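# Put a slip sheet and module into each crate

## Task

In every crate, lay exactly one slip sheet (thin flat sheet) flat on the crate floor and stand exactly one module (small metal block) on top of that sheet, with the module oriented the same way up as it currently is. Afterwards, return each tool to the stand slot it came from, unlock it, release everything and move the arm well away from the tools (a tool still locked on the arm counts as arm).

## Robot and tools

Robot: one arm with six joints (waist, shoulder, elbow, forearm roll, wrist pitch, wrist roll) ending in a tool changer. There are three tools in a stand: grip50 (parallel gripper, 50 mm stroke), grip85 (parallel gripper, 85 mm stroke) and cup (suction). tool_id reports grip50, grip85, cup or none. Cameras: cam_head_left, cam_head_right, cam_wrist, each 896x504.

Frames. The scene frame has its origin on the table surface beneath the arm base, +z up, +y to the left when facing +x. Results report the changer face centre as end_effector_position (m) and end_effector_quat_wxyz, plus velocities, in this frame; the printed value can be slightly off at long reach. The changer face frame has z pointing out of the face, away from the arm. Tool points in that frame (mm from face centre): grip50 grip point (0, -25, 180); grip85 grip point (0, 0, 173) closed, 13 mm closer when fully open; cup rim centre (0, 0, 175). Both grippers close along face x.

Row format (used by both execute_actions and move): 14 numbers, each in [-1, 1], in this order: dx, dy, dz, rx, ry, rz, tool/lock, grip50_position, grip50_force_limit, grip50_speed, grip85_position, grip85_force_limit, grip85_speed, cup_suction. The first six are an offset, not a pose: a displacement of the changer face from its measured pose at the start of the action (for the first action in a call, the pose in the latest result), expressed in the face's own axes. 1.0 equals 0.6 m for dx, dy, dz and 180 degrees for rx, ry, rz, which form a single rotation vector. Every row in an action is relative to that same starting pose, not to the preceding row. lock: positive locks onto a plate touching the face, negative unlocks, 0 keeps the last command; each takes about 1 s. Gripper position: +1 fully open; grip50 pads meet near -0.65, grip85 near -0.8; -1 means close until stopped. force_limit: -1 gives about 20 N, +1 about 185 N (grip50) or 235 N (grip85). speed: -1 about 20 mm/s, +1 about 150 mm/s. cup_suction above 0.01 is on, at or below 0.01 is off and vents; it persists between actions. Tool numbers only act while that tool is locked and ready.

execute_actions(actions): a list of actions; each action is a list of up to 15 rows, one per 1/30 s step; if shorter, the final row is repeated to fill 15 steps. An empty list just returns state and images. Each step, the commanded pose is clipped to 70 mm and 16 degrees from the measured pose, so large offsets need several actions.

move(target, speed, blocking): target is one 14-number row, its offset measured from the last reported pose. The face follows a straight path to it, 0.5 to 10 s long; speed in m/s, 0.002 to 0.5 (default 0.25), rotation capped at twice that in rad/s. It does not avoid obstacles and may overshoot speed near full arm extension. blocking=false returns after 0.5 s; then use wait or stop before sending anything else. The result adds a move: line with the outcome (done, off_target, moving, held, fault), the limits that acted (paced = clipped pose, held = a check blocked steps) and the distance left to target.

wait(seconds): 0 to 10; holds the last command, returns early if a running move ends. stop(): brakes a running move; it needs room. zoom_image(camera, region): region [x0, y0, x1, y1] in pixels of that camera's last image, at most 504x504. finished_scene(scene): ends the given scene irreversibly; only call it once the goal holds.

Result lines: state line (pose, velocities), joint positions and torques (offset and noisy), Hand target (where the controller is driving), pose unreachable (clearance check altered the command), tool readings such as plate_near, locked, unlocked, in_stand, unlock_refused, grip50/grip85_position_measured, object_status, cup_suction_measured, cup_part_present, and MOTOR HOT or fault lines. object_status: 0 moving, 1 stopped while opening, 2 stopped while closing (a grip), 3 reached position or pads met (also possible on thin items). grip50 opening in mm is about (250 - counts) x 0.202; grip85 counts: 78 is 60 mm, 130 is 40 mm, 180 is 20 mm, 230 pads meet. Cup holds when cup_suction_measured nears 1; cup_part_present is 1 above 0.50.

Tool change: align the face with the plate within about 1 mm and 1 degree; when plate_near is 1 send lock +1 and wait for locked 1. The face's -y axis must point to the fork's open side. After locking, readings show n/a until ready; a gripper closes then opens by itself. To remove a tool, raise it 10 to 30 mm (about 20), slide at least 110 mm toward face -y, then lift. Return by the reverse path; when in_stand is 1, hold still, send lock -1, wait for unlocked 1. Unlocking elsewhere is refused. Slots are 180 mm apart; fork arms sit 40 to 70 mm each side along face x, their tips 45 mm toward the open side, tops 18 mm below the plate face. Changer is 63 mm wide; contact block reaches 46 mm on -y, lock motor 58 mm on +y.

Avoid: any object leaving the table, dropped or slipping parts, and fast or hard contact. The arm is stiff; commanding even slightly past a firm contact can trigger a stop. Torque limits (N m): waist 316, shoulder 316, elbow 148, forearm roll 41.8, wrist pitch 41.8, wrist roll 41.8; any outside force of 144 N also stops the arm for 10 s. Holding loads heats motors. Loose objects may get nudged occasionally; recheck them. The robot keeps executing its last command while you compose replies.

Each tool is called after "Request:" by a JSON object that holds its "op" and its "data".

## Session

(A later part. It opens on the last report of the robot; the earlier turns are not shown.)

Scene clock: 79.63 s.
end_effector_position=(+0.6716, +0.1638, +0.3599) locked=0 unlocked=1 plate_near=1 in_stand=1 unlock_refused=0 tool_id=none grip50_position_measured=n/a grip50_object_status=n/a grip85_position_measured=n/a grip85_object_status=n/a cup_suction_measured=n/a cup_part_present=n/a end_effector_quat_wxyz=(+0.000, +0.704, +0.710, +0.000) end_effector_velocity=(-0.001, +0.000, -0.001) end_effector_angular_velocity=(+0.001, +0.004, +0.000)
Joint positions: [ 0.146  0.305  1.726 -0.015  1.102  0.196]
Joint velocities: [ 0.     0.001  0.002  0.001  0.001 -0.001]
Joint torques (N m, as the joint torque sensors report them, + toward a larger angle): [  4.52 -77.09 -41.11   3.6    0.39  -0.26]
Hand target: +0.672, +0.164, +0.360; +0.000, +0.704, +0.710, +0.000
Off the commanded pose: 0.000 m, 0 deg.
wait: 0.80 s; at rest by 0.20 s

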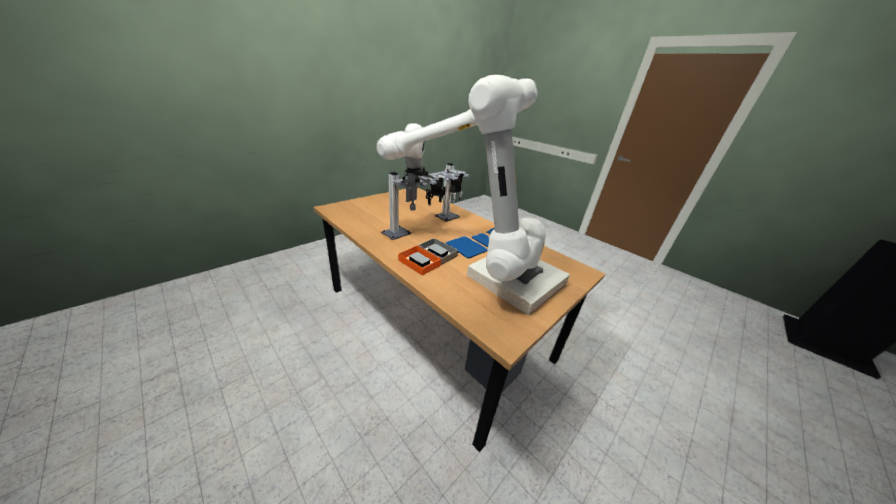

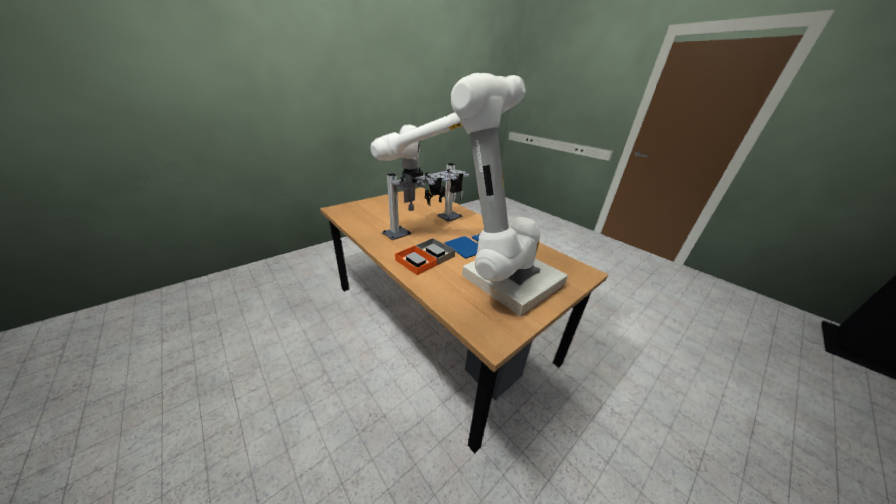

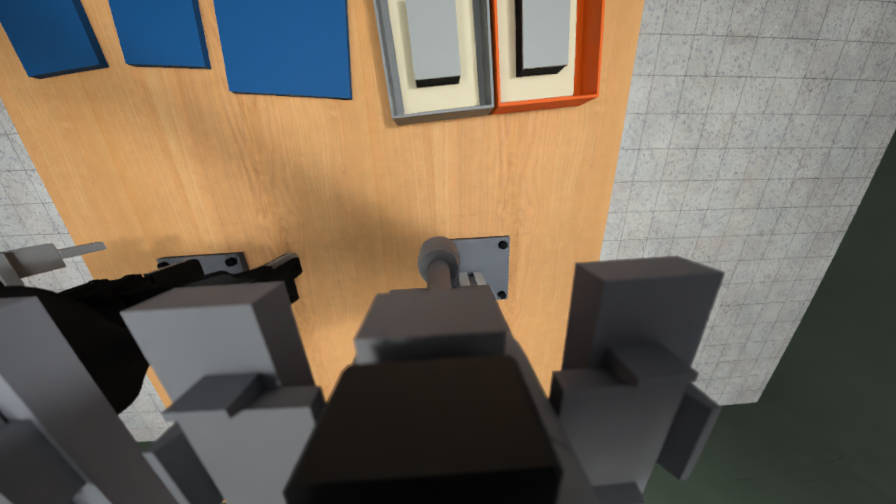

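Unlocked. Lift straight up, then retreat.

Request:
{"op": "move", "data": {"target": [0,0,-0.07,0,0,0,0,1,0,0,1,0,0,0], "speed": 0.08}}

Request:
{"op": "move", "data": {"target": [0,-0.4,-0.35,0,0,0,0,1,0,0,1,0,0,0], "speed": 0.35}}

Scene clock: 80.47 s.
end_effector_position=(+0.6716, +0.1638, +0.4019) locked=0 unlocked=1 plate_near=0 in_stand=0 unlock_refused=0 tool_id=none grip50_position_measured=n/a grip50_object_status=n/a grip85_position_measured=n/a grip85_object_status=n/a cup_suction_measured=n/a cup_part_present=n/a end_effector_quat_wxyz=(+0.000, +0.704, +0.710, +0.000) end_effector_velocity=(+0.001, +0.000, +0.000) end_effector_angular_velocity=(+0.000, -0.001, +0.000)
Joint positions: [ 0.147  0.277  1.683 -0.014  1.174  0.196]
Joint velocities: [ 0.     0.001 -0.001 -0.    -0.001 -0.   ]
Joint torques (N m, as the joint torque sensors report them, + toward a larger angle): [  4.2  -76.23 -42.43   3.57   0.31  -0.35]
Hand target: +0.672, +0.164, +0.402; +0.000, +0.704, +0.710, +0.000
Off the commanded pose: 0.000 m, 0 deg.
move: done

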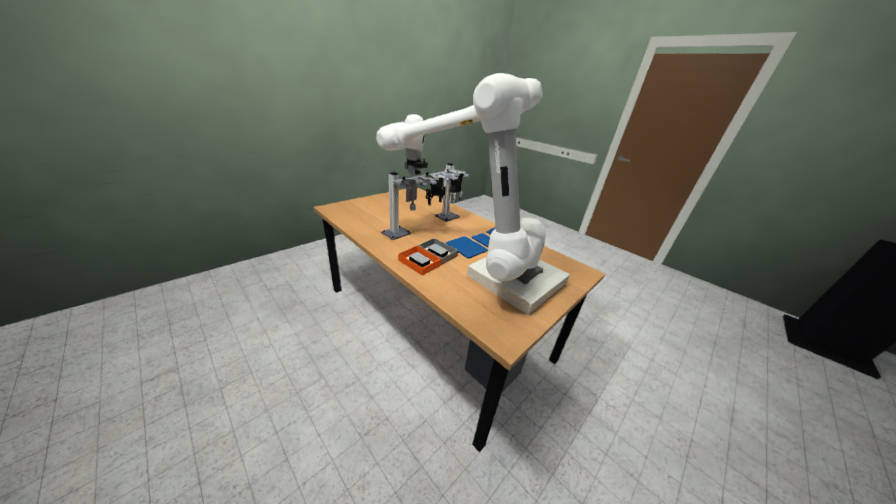

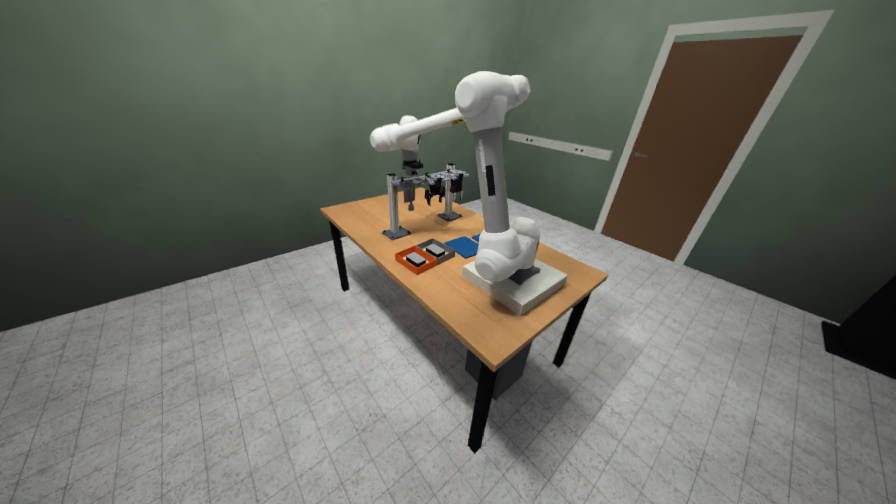

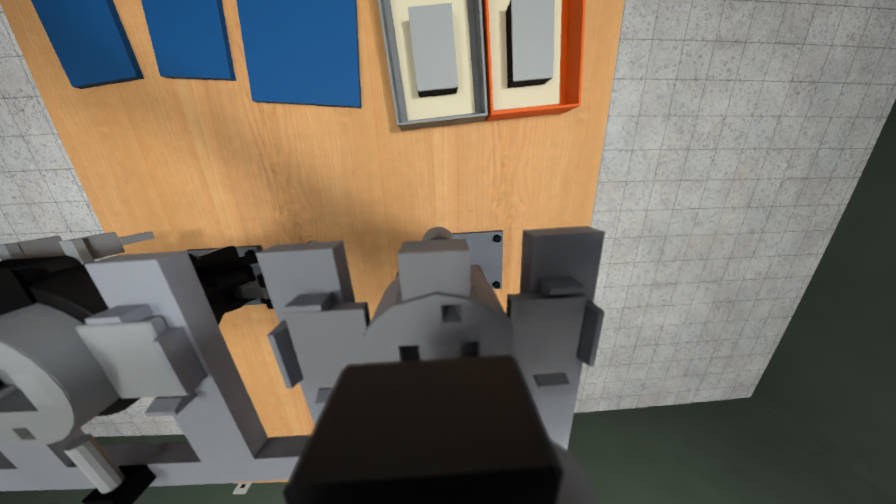

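Scene clock: 81.80 s.
end_effector_position=(+0.4313, +0.1618, +0.6112) locked=0 unlocked=1 plate_near=0 in_stand=0 unlock_refused=0 tool_id=none grip50_position_measured=n/a grip50_object_status=n/a grip85_position_measured=n/a grip85_object_status=n/a cup_suction_measured=n/a cup_part_present=n/a end_effector_quat_wxyz=(+0.000, +0.704, +0.710, +0.000) end_effector_velocity=(-0.000, -0.000, +0.001) end_effector_angular_velocity=(-0.003, -0.003, +0.000)
Joint positions: [ 0.254 -0.167  1.773 -0.014  1.529  0.297]
Joint velocities: [ 0.    -0.001 -0.001 -0.003  0.001  0.   ]
Joint torques (N m, as the joint torque sensors report them, + toward a larger angle): [  3.62 -29.6  -45.94   3.92   0.23  -0.22]
Hand target: +0.431, +0.162, +0.611; +0.000, +0.704, +0.710, +0.000
Off the commanded pose: 0.000 m, 0 deg.
move: done

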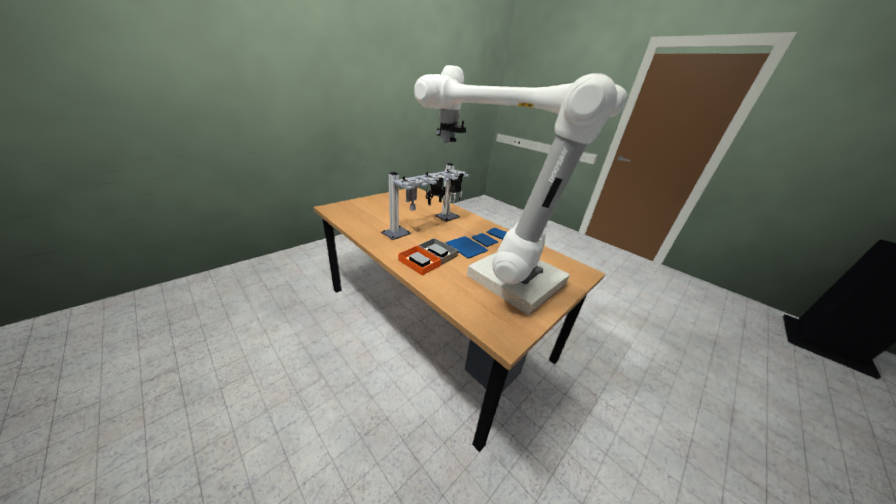

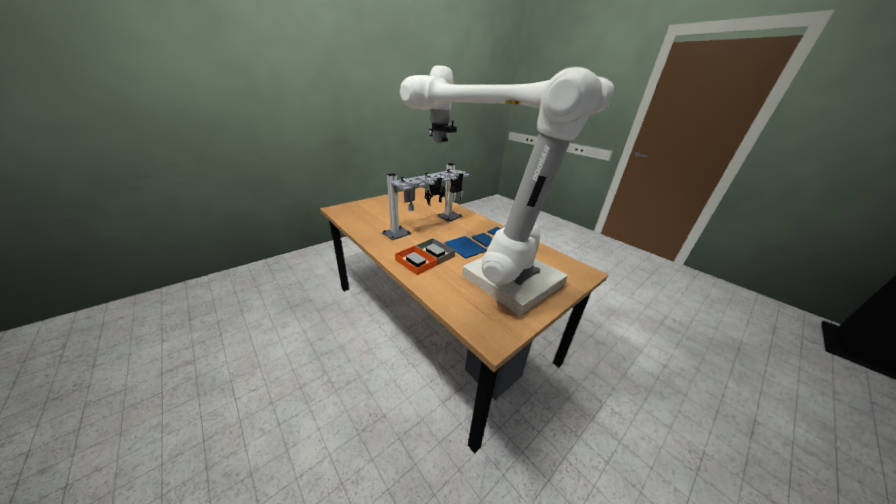

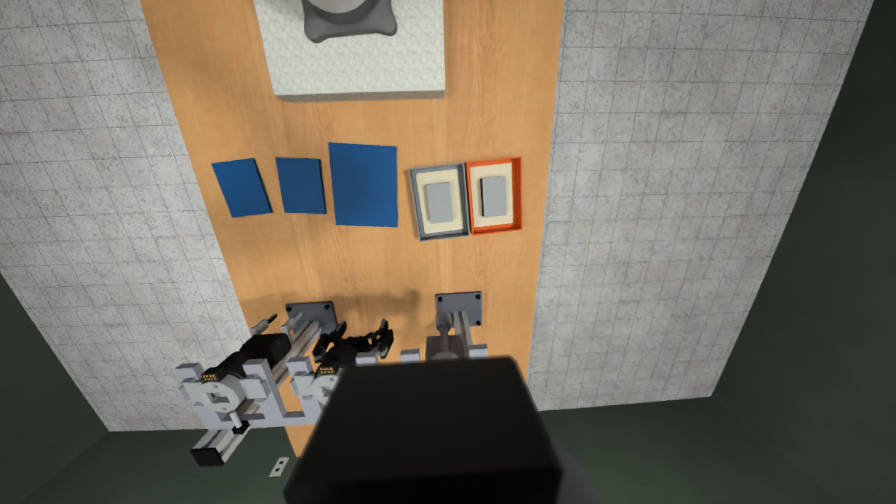

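Request:
{"op": "zoom_image", "data": {"camera": "cam_wrist", "region": [390, 140, 540, 255]}}

Region (390, 140, 540, 255) of cam_wrist's 896x504 image, scaled by 3.360, with more detail than that image has; it fills the top 386 rows of this view, and the rest is white.

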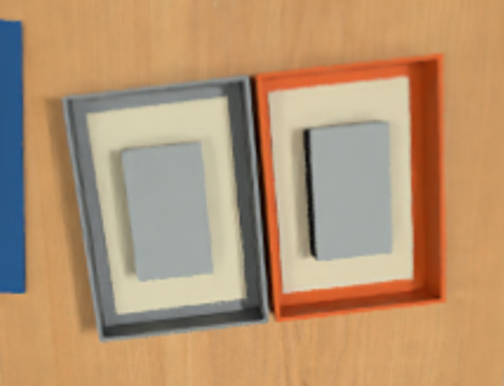

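Request:
{"op": "finished_scene", "data": {"scene": 1}}

The scene is finished: the task was done.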